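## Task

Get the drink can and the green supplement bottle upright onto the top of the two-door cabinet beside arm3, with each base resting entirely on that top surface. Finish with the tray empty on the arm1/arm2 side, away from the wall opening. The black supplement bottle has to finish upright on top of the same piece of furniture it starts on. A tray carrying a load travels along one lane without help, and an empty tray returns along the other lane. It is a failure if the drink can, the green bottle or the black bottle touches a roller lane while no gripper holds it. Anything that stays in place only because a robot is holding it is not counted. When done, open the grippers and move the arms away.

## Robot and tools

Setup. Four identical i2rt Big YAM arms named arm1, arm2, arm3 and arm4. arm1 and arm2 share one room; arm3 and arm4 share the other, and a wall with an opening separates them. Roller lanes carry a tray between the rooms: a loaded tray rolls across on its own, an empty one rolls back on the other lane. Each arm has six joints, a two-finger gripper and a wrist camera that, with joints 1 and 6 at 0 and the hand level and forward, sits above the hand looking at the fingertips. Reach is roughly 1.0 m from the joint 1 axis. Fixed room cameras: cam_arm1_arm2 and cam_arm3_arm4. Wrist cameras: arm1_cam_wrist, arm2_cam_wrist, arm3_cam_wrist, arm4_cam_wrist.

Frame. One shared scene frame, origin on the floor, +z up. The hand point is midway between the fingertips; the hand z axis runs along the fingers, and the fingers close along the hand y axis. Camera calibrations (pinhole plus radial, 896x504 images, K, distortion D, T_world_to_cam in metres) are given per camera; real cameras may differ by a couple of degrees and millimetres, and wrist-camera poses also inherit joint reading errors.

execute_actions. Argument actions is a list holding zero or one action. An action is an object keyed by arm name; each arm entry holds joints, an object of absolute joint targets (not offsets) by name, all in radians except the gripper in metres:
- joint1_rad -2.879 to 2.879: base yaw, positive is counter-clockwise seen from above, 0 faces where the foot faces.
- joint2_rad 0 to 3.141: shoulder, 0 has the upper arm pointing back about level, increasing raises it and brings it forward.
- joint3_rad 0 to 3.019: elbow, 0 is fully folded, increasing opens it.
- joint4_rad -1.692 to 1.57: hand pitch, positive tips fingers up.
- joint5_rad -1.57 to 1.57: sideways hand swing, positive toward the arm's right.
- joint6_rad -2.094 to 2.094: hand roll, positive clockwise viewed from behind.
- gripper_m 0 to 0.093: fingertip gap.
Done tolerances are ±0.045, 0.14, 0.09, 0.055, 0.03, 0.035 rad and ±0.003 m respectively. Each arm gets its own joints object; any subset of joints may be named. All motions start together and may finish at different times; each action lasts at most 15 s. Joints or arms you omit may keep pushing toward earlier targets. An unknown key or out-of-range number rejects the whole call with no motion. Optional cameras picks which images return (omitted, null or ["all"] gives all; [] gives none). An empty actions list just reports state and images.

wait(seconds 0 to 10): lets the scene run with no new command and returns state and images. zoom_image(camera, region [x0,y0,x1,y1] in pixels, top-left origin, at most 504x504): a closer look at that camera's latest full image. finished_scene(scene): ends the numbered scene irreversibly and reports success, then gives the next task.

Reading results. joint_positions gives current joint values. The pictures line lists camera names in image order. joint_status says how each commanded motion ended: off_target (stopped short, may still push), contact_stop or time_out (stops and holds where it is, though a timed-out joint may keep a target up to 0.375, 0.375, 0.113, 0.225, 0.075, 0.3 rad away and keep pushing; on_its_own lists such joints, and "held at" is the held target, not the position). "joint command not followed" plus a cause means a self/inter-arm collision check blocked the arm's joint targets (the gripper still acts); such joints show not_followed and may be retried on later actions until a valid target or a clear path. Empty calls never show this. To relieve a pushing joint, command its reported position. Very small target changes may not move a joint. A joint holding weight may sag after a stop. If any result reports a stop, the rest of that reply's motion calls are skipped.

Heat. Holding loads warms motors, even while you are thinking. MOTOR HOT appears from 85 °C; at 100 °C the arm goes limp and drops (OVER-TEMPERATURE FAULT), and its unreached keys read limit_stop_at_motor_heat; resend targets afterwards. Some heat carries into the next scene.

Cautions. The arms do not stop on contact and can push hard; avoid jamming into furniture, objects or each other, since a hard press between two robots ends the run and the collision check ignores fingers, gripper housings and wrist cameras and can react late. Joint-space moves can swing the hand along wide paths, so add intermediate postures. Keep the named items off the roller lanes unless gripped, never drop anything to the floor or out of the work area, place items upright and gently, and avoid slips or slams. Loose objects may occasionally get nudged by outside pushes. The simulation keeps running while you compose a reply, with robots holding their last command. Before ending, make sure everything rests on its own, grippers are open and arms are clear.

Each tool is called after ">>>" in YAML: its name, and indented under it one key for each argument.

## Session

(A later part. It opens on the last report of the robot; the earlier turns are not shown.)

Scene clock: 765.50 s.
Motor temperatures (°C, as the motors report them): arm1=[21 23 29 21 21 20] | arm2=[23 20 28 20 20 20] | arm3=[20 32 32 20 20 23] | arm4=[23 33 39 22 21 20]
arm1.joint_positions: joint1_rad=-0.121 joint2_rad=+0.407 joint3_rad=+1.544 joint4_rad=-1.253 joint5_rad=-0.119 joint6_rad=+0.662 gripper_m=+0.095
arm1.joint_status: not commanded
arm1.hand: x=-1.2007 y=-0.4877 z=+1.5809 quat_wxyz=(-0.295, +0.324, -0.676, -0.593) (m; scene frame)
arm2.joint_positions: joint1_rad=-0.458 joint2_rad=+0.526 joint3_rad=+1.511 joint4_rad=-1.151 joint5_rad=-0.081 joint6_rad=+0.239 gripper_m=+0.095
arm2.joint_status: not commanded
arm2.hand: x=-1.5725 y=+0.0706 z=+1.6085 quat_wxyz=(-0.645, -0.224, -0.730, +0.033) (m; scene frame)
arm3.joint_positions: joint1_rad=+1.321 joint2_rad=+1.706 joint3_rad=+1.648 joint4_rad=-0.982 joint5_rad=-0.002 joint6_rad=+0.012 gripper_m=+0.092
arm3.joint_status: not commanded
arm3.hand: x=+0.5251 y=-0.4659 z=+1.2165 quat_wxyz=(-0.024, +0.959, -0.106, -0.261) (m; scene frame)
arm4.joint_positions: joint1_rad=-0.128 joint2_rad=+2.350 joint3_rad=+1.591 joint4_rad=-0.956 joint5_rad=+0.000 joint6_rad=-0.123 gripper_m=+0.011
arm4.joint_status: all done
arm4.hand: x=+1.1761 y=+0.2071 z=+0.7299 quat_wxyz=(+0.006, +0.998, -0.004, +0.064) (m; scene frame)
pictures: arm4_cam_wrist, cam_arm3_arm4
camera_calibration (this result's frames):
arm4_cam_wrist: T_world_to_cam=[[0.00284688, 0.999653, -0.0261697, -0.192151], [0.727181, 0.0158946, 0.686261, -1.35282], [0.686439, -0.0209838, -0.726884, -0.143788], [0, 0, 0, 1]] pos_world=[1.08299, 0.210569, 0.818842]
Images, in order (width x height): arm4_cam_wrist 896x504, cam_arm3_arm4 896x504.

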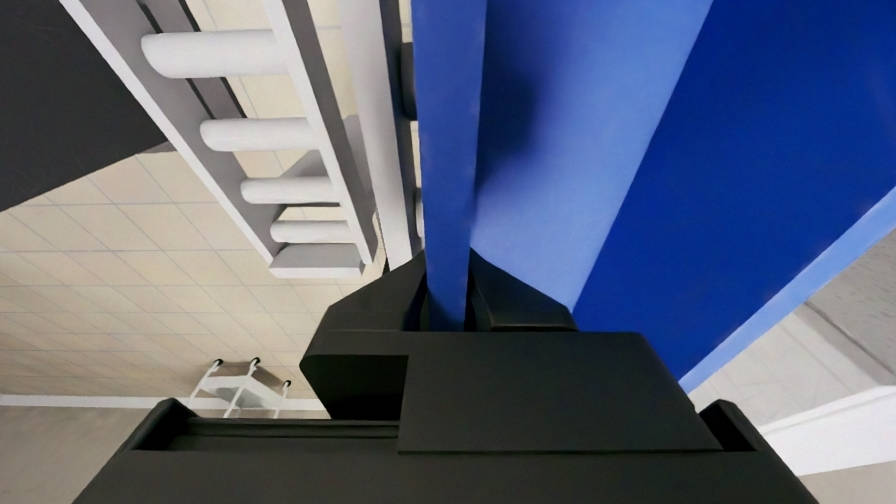

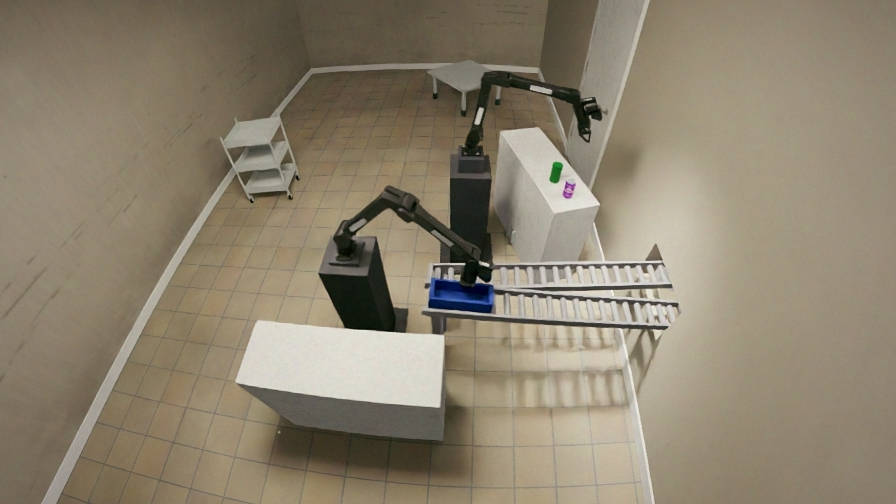

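>>> execute_actions:
  actions:
    - {"arm4": {"joints": {"joint2_rad": 2.08, "gripper_m": 0.05}}}
  cameras: ["cam_arm3_arm4", "arm4_cam_wrist"]

Scene clock: 785.20 s.
Motor temperatures (°C, as the motors report them): arm1=[21 23 29 21 21 20] | arm2=[23 20 28 20 20 20] | arm3=[20 31 32 20 20 23] | arm4=[23 33 38 22 21 20]
arm1.joint_positions: joint1_rad=-0.121 joint2_rad=+0.407 joint3_rad=+1.544 joint4_rad=-1.253 joint5_rad=-0.119 joint6_rad=+0.662 gripper_m=+0.095
arm1.joint_status: not commanded
arm1.hand: x=-1.2007 y=-0.4877 z=+1.5809 quat_wxyz=(-0.295, +0.324, -0.676, -0.593) (m; scene frame)
arm2.joint_positions: joint1_rad=-0.458 joint2_rad=+0.526 joint3_rad=+1.511 joint4_rad=-1.151 joint5_rad=-0.081 joint6_rad=+0.239 gripper_m=+0.095
arm2.joint_status: not commanded
arm2.hand: x=-1.5725 y=+0.0706 z=+1.6085 quat_wxyz=(-0.645, -0.224, -0.730, +0.033) (m; scene frame)
arm3.joint_positions: joint1_rad=+1.321 joint2_rad=+1.706 joint3_rad=+1.648 joint4_rad=-0.982 joint5_rad=-0.002 joint6_rad=+0.012 gripper_m=+0.092
arm3.joint_status: not commanded
arm3.hand: x=+0.5251 y=-0.4659 z=+1.2165 quat_wxyz=(-0.024, +0.959, -0.106, -0.261) (m; scene frame)
arm4.joint_positions: joint1_rad=-0.128 joint2_rad=+2.063 joint3_rad=+1.595 joint4_rad=-0.956 joint5_rad=+0.000 joint6_rad=-0.123 gripper_m=+0.050
arm4.joint_status: all done
arm4.hand: x=+1.1200 y=+0.2138 z=+0.9011 quat_wxyz=(-0.012, +0.997, -0.004, -0.080) (m; scene frame)
pictures: arm4_cam_wrist, cam_arm3_arm4
camera_calibration (this result's frames):
arm4_cam_wrist: T_world_to_cam=[[-0.000418033, 0.999931, 0.0117476, -0.224805], [0.892103, -0.00493502, 0.451804, -1.39854], [0.451831, 0.0106689, -0.89204, 0.42418], [0, 0, 0, 1]] pos_world=[1.05589, 0.213362, 1.01289]
Images, in order (width x height): arm4_cam_wrist 896x504, cam_arm3_arm4 896x504.

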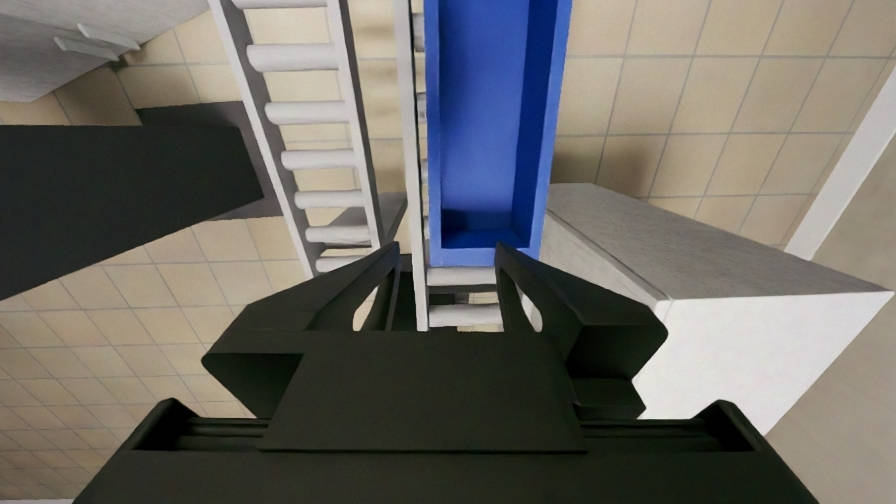

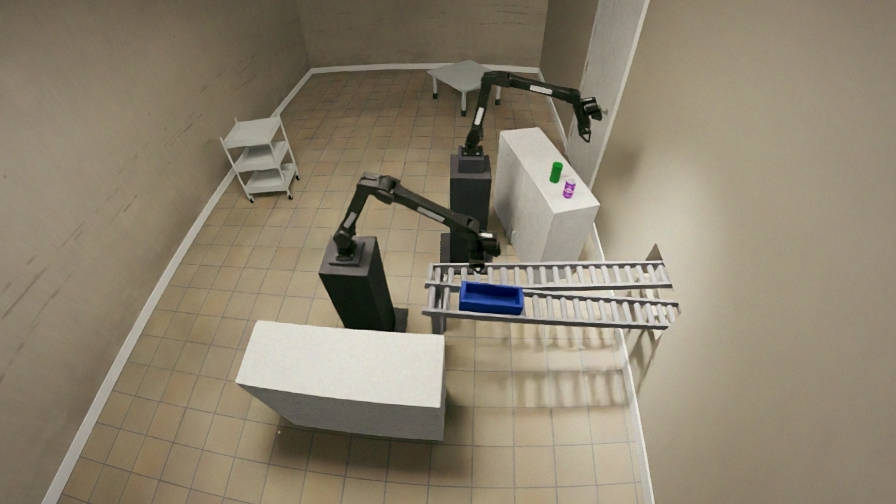

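The tray is rolling. Waiting for it to reach the other room.

>>> wait:
  seconds: 10

Scene clock: 796.27 s.
Motor temperatures (°C, as the motors report them): arm1=[21 23 29 21 21 20] | arm2=[23 20 28 20 20 20] | arm3=[20 31 32 20 20 23] | arm4=[23 33 39 22 21 20]
arm1.joint_positions: joint1_rad=-0.121 joint2_rad=+0.407 joint3_rad=+1.544 joint4_rad=-1.253 joint5_rad=-0.119 joint6_rad=+0.662 gripper_m=+0.095
arm1.joint_status: not commanded
arm1.hand: x=-1.2007 y=-0.4877 z=+1.5809 quat_wxyz=(-0.295, +0.324, -0.676, -0.593) (m; scene frame)
arm2.joint_positions: joint1_rad=-0.458 joint2_rad=+0.526 joint3_rad=+1.511 joint4_rad=-1.151 joint5_rad=-0.081 joint6_rad=+0.239 gripper_m=+0.095
arm2.joint_status: not commanded
arm2.hand: x=-1.5725 y=+0.0706 z=+1.6085 quat_wxyz=(-0.645, -0.224, -0.730, +0.033) (m; scene frame)
arm3.joint_positions: joint1_rad=+1.321 joint2_rad=+1.706 joint3_rad=+1.648 joint4_rad=-0.982 joint5_rad=-0.002 joint6_rad=+0.012 gripper_m=+0.092
arm3.joint_status: not commanded
arm3.hand: x=+0.5251 y=-0.4659 z=+1.2165 quat_wxyz=(-0.024, +0.959, -0.106, -0.261) (m; scene frame)
arm4.joint_positions: joint1_rad=-0.128 joint2_rad=+2.063 joint3_rad=+1.595 joint4_rad=-0.956 joint5_rad=+0.000 joint6_rad=-0.123 gripper_m=+0.050
arm4.joint_status: all done
arm4.hand: x=+1.1200 y=+0.2138 z=+0.9011 quat_wxyz=(-0.012, +0.997, -0.004, -0.080) (m; scene frame)
wait: 10.00 s; at rest from the start
pictures: arm1_cam_wrist, arm2_cam_wrist, arm3_cam_wrist, arm4_cam_wrist, cam_arm1_arm2, cam_arm3_arm4
camera_calibration (this result's frames):
arm1_cam_wrist: T_world_to_cam=[[0.783835, -0.0778328, -0.616072, 1.88167], [-0.507422, -0.652167, -0.563206, -0.0317921], [-0.357946, 0.754069, -0.550686, 0.93435], [0, 0, 0, 1]] pos_world=[-1.1566, -0.578843, 1.65587]
arm2_cam_wrist: T_world_to_cam=[[-0.344719, -0.906793, -0.242685, -0.0851727], [-0.615969, 0.413597, -0.670463, 0.0857002], [0.708344, -0.0816348, -0.701131, 2.37035], [0, 0, 0, 1]] pos_world=[-1.6556, 0.0808236, 1.69871]
arm3_cam_wrist: T_world_to_cam=[[0.222106, 0.974999, 0.00675913, 0.328849], [0.971297, -0.221858, 0.085797, -0.707703], [0.0851516, -0.0124909, -0.99629, 1.28551], [0, 0, 0, 1]] pos_world=[0.504887, -0.461579, 1.33923]
arm4_cam_wrist: T_world_to_cam=[[-0.000418033, 0.999931, 0.0117476, -0.224805], [0.892103, -0.00493502, 0.451804, -1.39854], [0.451831, 0.0106689, -0.89204, 0.42418], [0, 0, 0, 1]] pos_world=[1.05589, 0.213362, 1.01289]
Images, in order (width x height): arm1_cam_wrist 896x504, arm2_cam_wrist 896x504, arm3_cam_wrist 896x504, arm4_cam_wrist 896x504, cam_arm1_arm2 896x504, cam_arm3_arm4 896x504.

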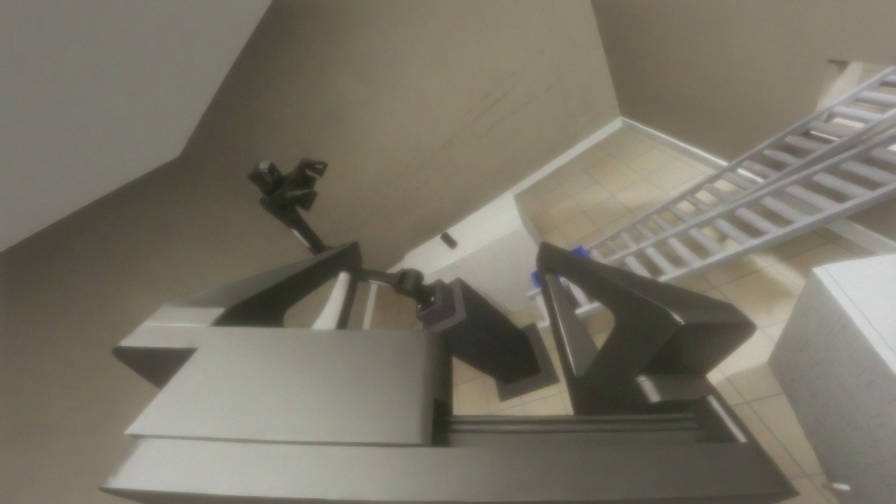

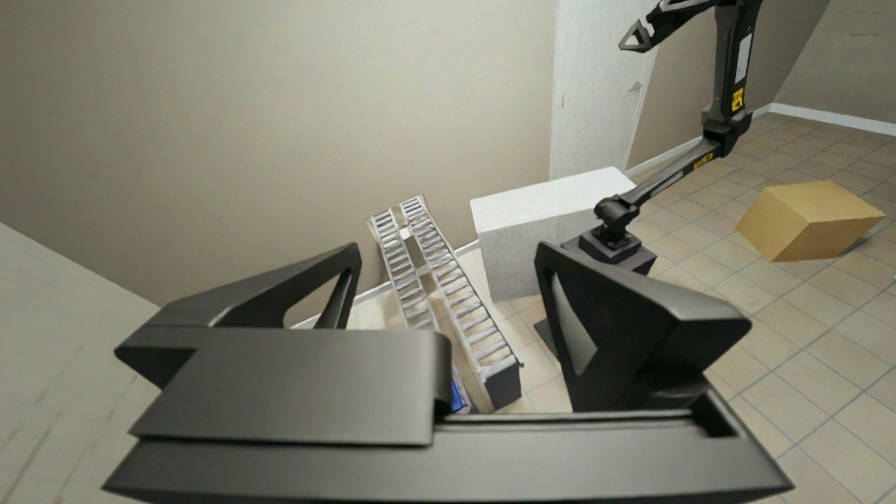

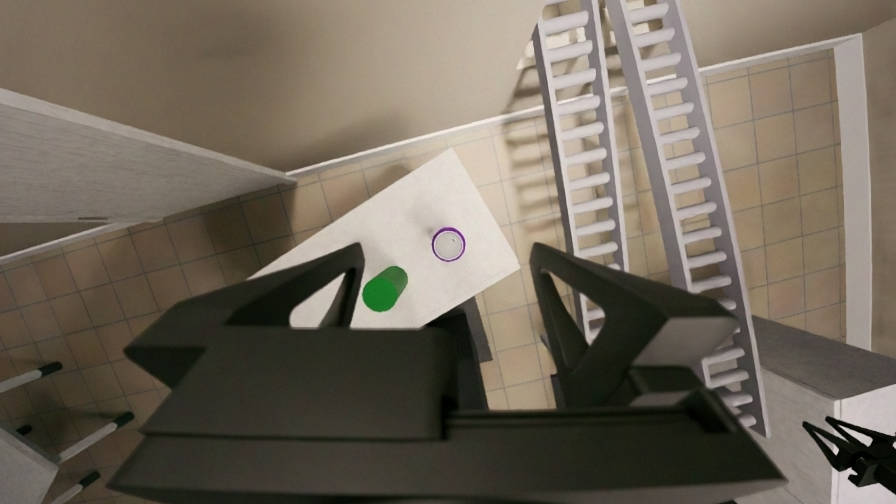

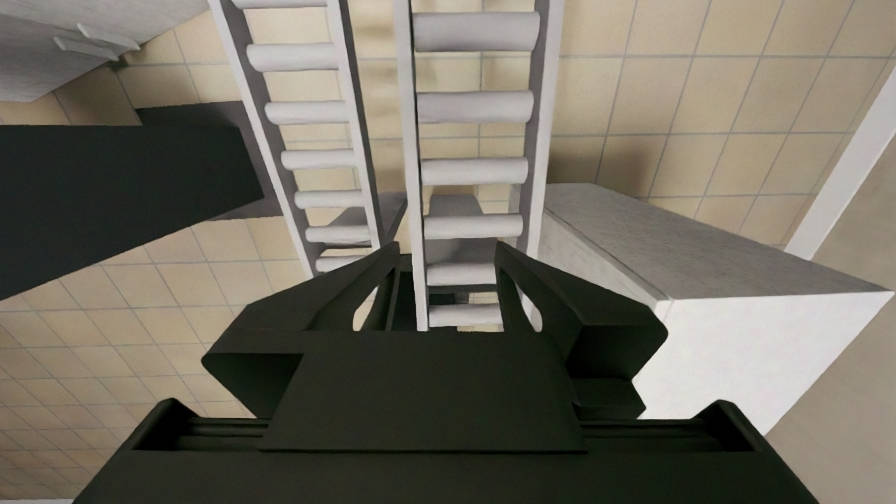

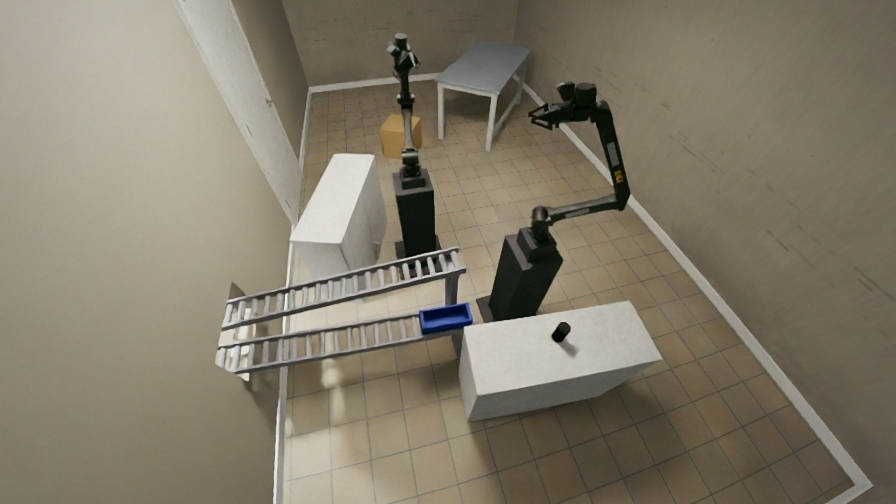

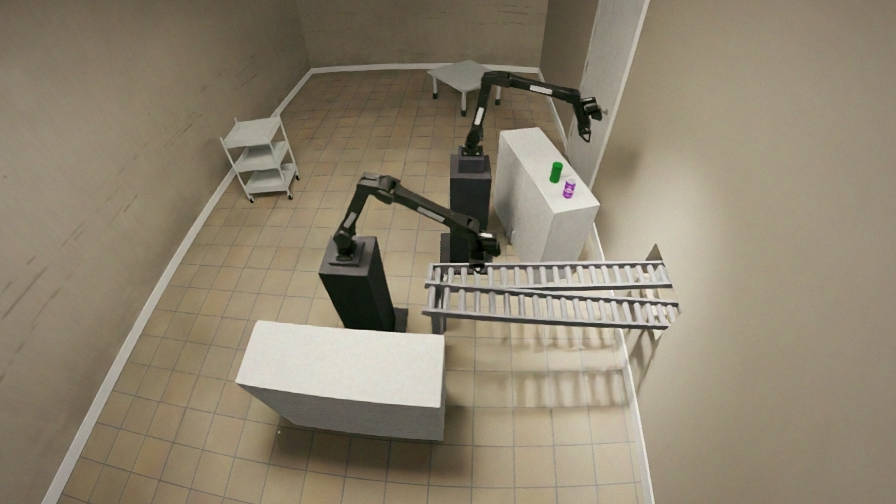

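>>> wait:
  seconds: 3

>>> zoom_image:
  camera: "cam_arm1_arm2"
  region: [380, 240, 680, 420]

Scene clock: 801.33 s.
Motor temperatures (°C, as the motors report them): arm1=[21 23 29 21 21 20] | arm2=[23 20 28 20 20 20] | arm3=[20 31 32 20 20 23] | arm4=[23 33 39 22 21 20]
arm1.joint_positions: joint1_rad=-0.121 joint2_rad=+0.407 joint3_rad=+1.544 joint4_rad=-1.253 joint5_rad=-0.119 joint6_rad=+0.662 gripper_m=+0.095
arm1.joint_status: not commanded
arm1.hand: x=-1.2007 y=-0.4877 z=+1.5809 quat_wxyz=(-0.295, +0.324, -0.676, -0.593) (m; scene frame)
arm2.joint_positions: joint1_rad=-0.458 joint2_rad=+0.526 joint3_rad=+1.511 joint4_rad=-1.151 joint5_rad=-0.081 joint6_rad=+0.239 gripper_m=+0.095
arm2.joint_status: not commanded
arm2.hand: x=-1.5725 y=+0.0706 z=+1.6085 quat_wxyz=(-0.645, -0.224, -0.730, +0.033) (m; scene frame)
arm3.joint_positions: joint1_rad=+1.321 joint2_rad=+1.706 joint3_rad=+1.648 joint4_rad=-0.982 joint5_rad=-0.002 joint6_rad=+0.012 gripper_m=+0.092
arm3.joint_status: not commanded
arm3.hand: x=+0.5251 y=-0.4659 z=+1.2165 quat_wxyz=(-0.024, +0.959, -0.106, -0.261) (m; scene frame)
arm4.joint_positions: joint1_rad=-0.128 joint2_rad=+2.063 joint3_rad=+1.595 joint4_rad=-0.956 joint5_rad=+0.000 joint6_rad=-0.123 gripper_m=+0.050
arm4.joint_status: all done
arm4.hand: x=+1.1200 y=+0.2138 z=+0.9011 quat_wxyz=(-0.012, +0.997, -0.004, -0.080) (m; scene frame)
wait: 3.00 s; at rest from the start
pictures: arm1_cam_wrist, arm2_cam_wrist, arm3_cam_wrist, arm4_cam_wrist, cam_arm1_arm2, cam_arm3_arm4
camera_calibration (this result's frames):
arm1_cam_wrist: T_world_to_cam=[[0.783835, -0.0778328, -0.616072, 1.88167], [-0.507422, -0.652167, -0.563206, -0.0317921], [-0.357946, 0.754069, -0.550686, 0.93435], [0, 0, 0, 1]] pos_world=[-1.1566, -0.578843, 1.65587]
arm2_cam_wrist: T_world_to_cam=[[-0.344719, -0.906793, -0.242685, -0.0851727], [-0.615969, 0.413597, -0.670463, 0.0857002], [0.708344, -0.0816348, -0.701131, 2.37035], [0, 0, 0, 1]] pos_world=[-1.6556, 0.0808236, 1.69871]
arm3_cam_wrist: T_world_to_cam=[[0.222106, 0.974999, 0.00675913, 0.328849], [0.971297, -0.221858, 0.085797, -0.707703], [0.0851516, -0.0124909, -0.99629, 1.28551], [0, 0, 0, 1]] pos_world=[0.504887, -0.461579, 1.33923]
arm4_cam_wrist: T_world_to_cam=[[-0.000418033, 0.999931, 0.0117476, -0.224805], [0.892103, -0.00493502, 0.451804, -1.39854], [0.451831, 0.0106689, -0.89204, 0.42418], [0, 0, 0, 1]] pos_world=[1.05589, 0.213362, 1.01289]
Images, in order (width x height): arm1_cam_wrist 896x504, arm2_cam_wrist 896x504, arm3_cam_wrist 896x504, arm4_cam_wrist 896x504, cam_arm1_arm2 896x504, cam_arm3_arm4 896x504.

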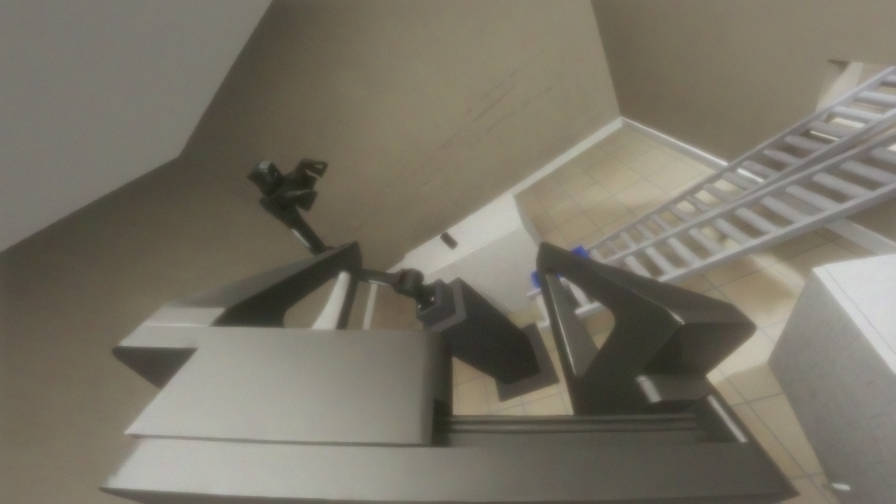

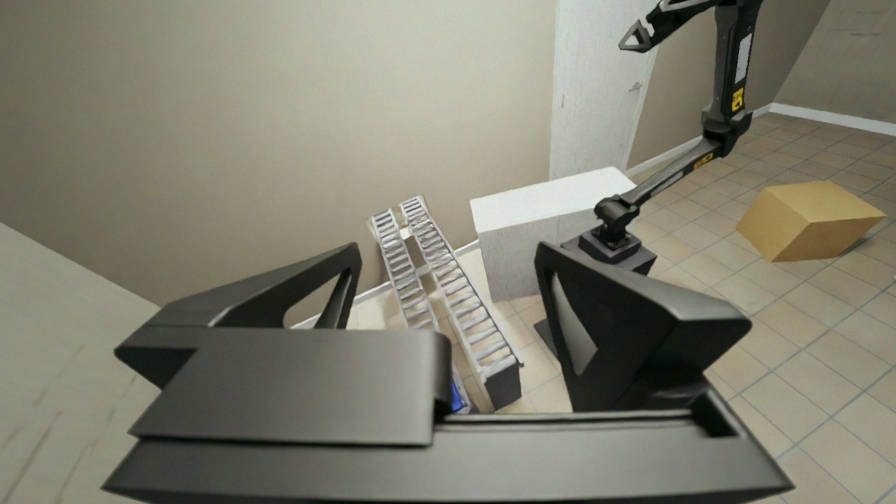

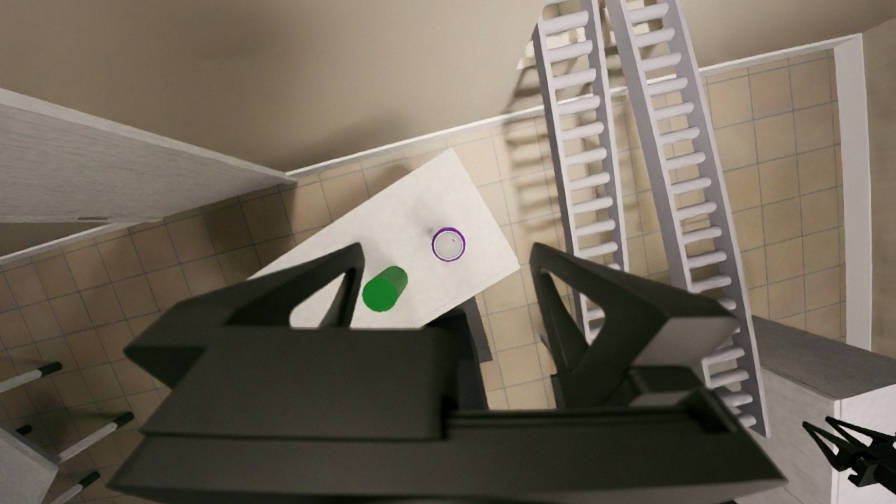

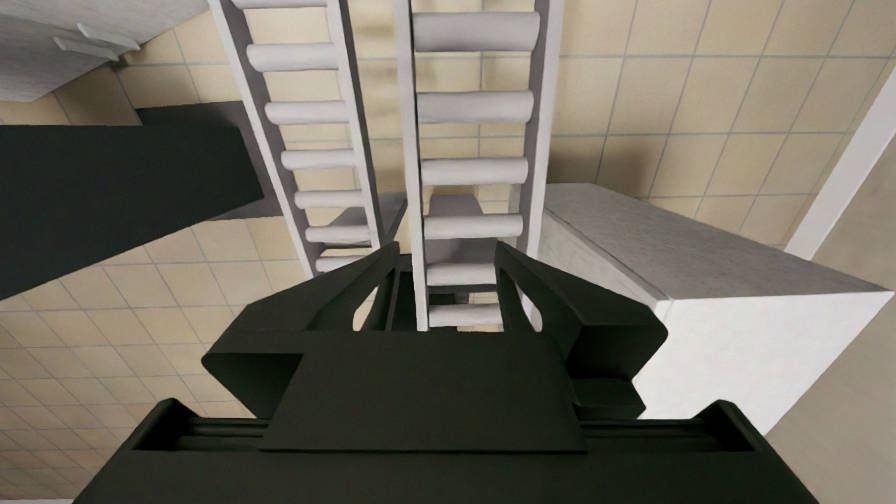

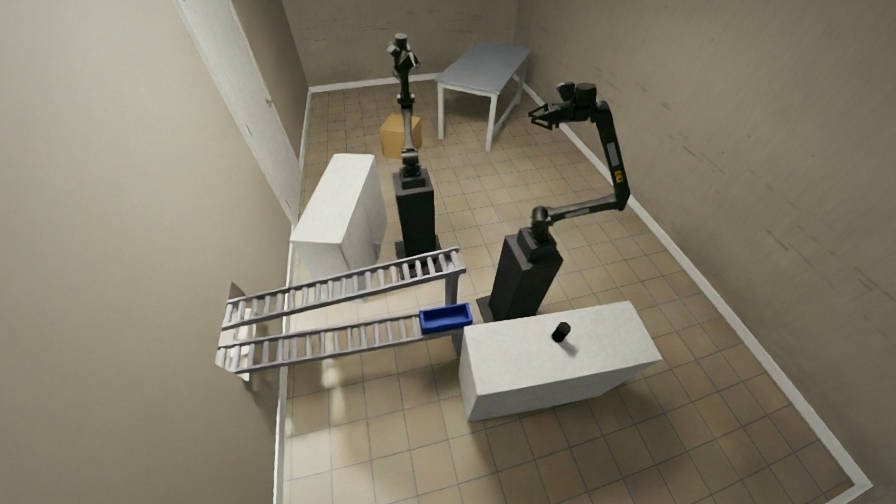

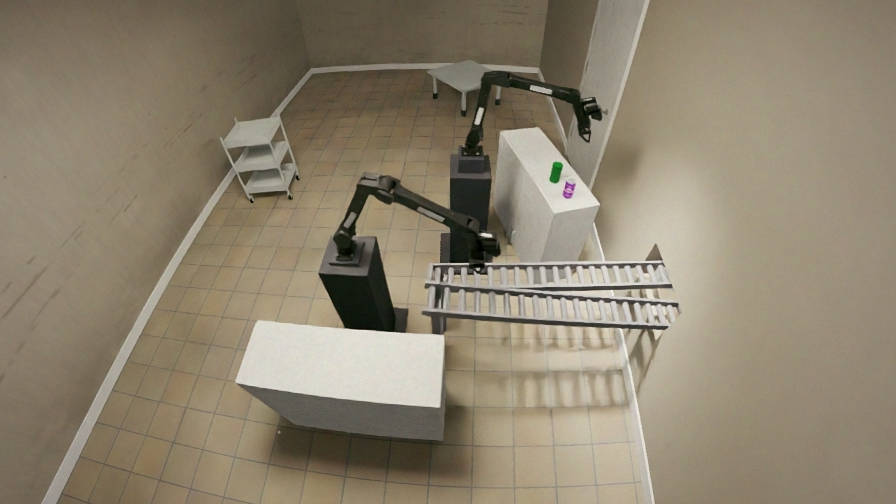

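Region (380, 240, 680, 420) of cam_arm1_arm2's 896x504 image, scaled by 1.680, with more detail than that image has; it fills the top 302 rows of this view, and the rest is white.

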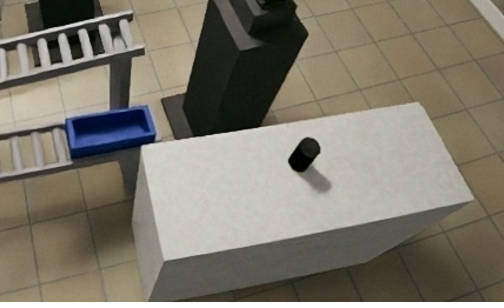

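Everything is in place and at rest.

>>> finished_scene:
  scene: 2

The scene is finished: the task was done.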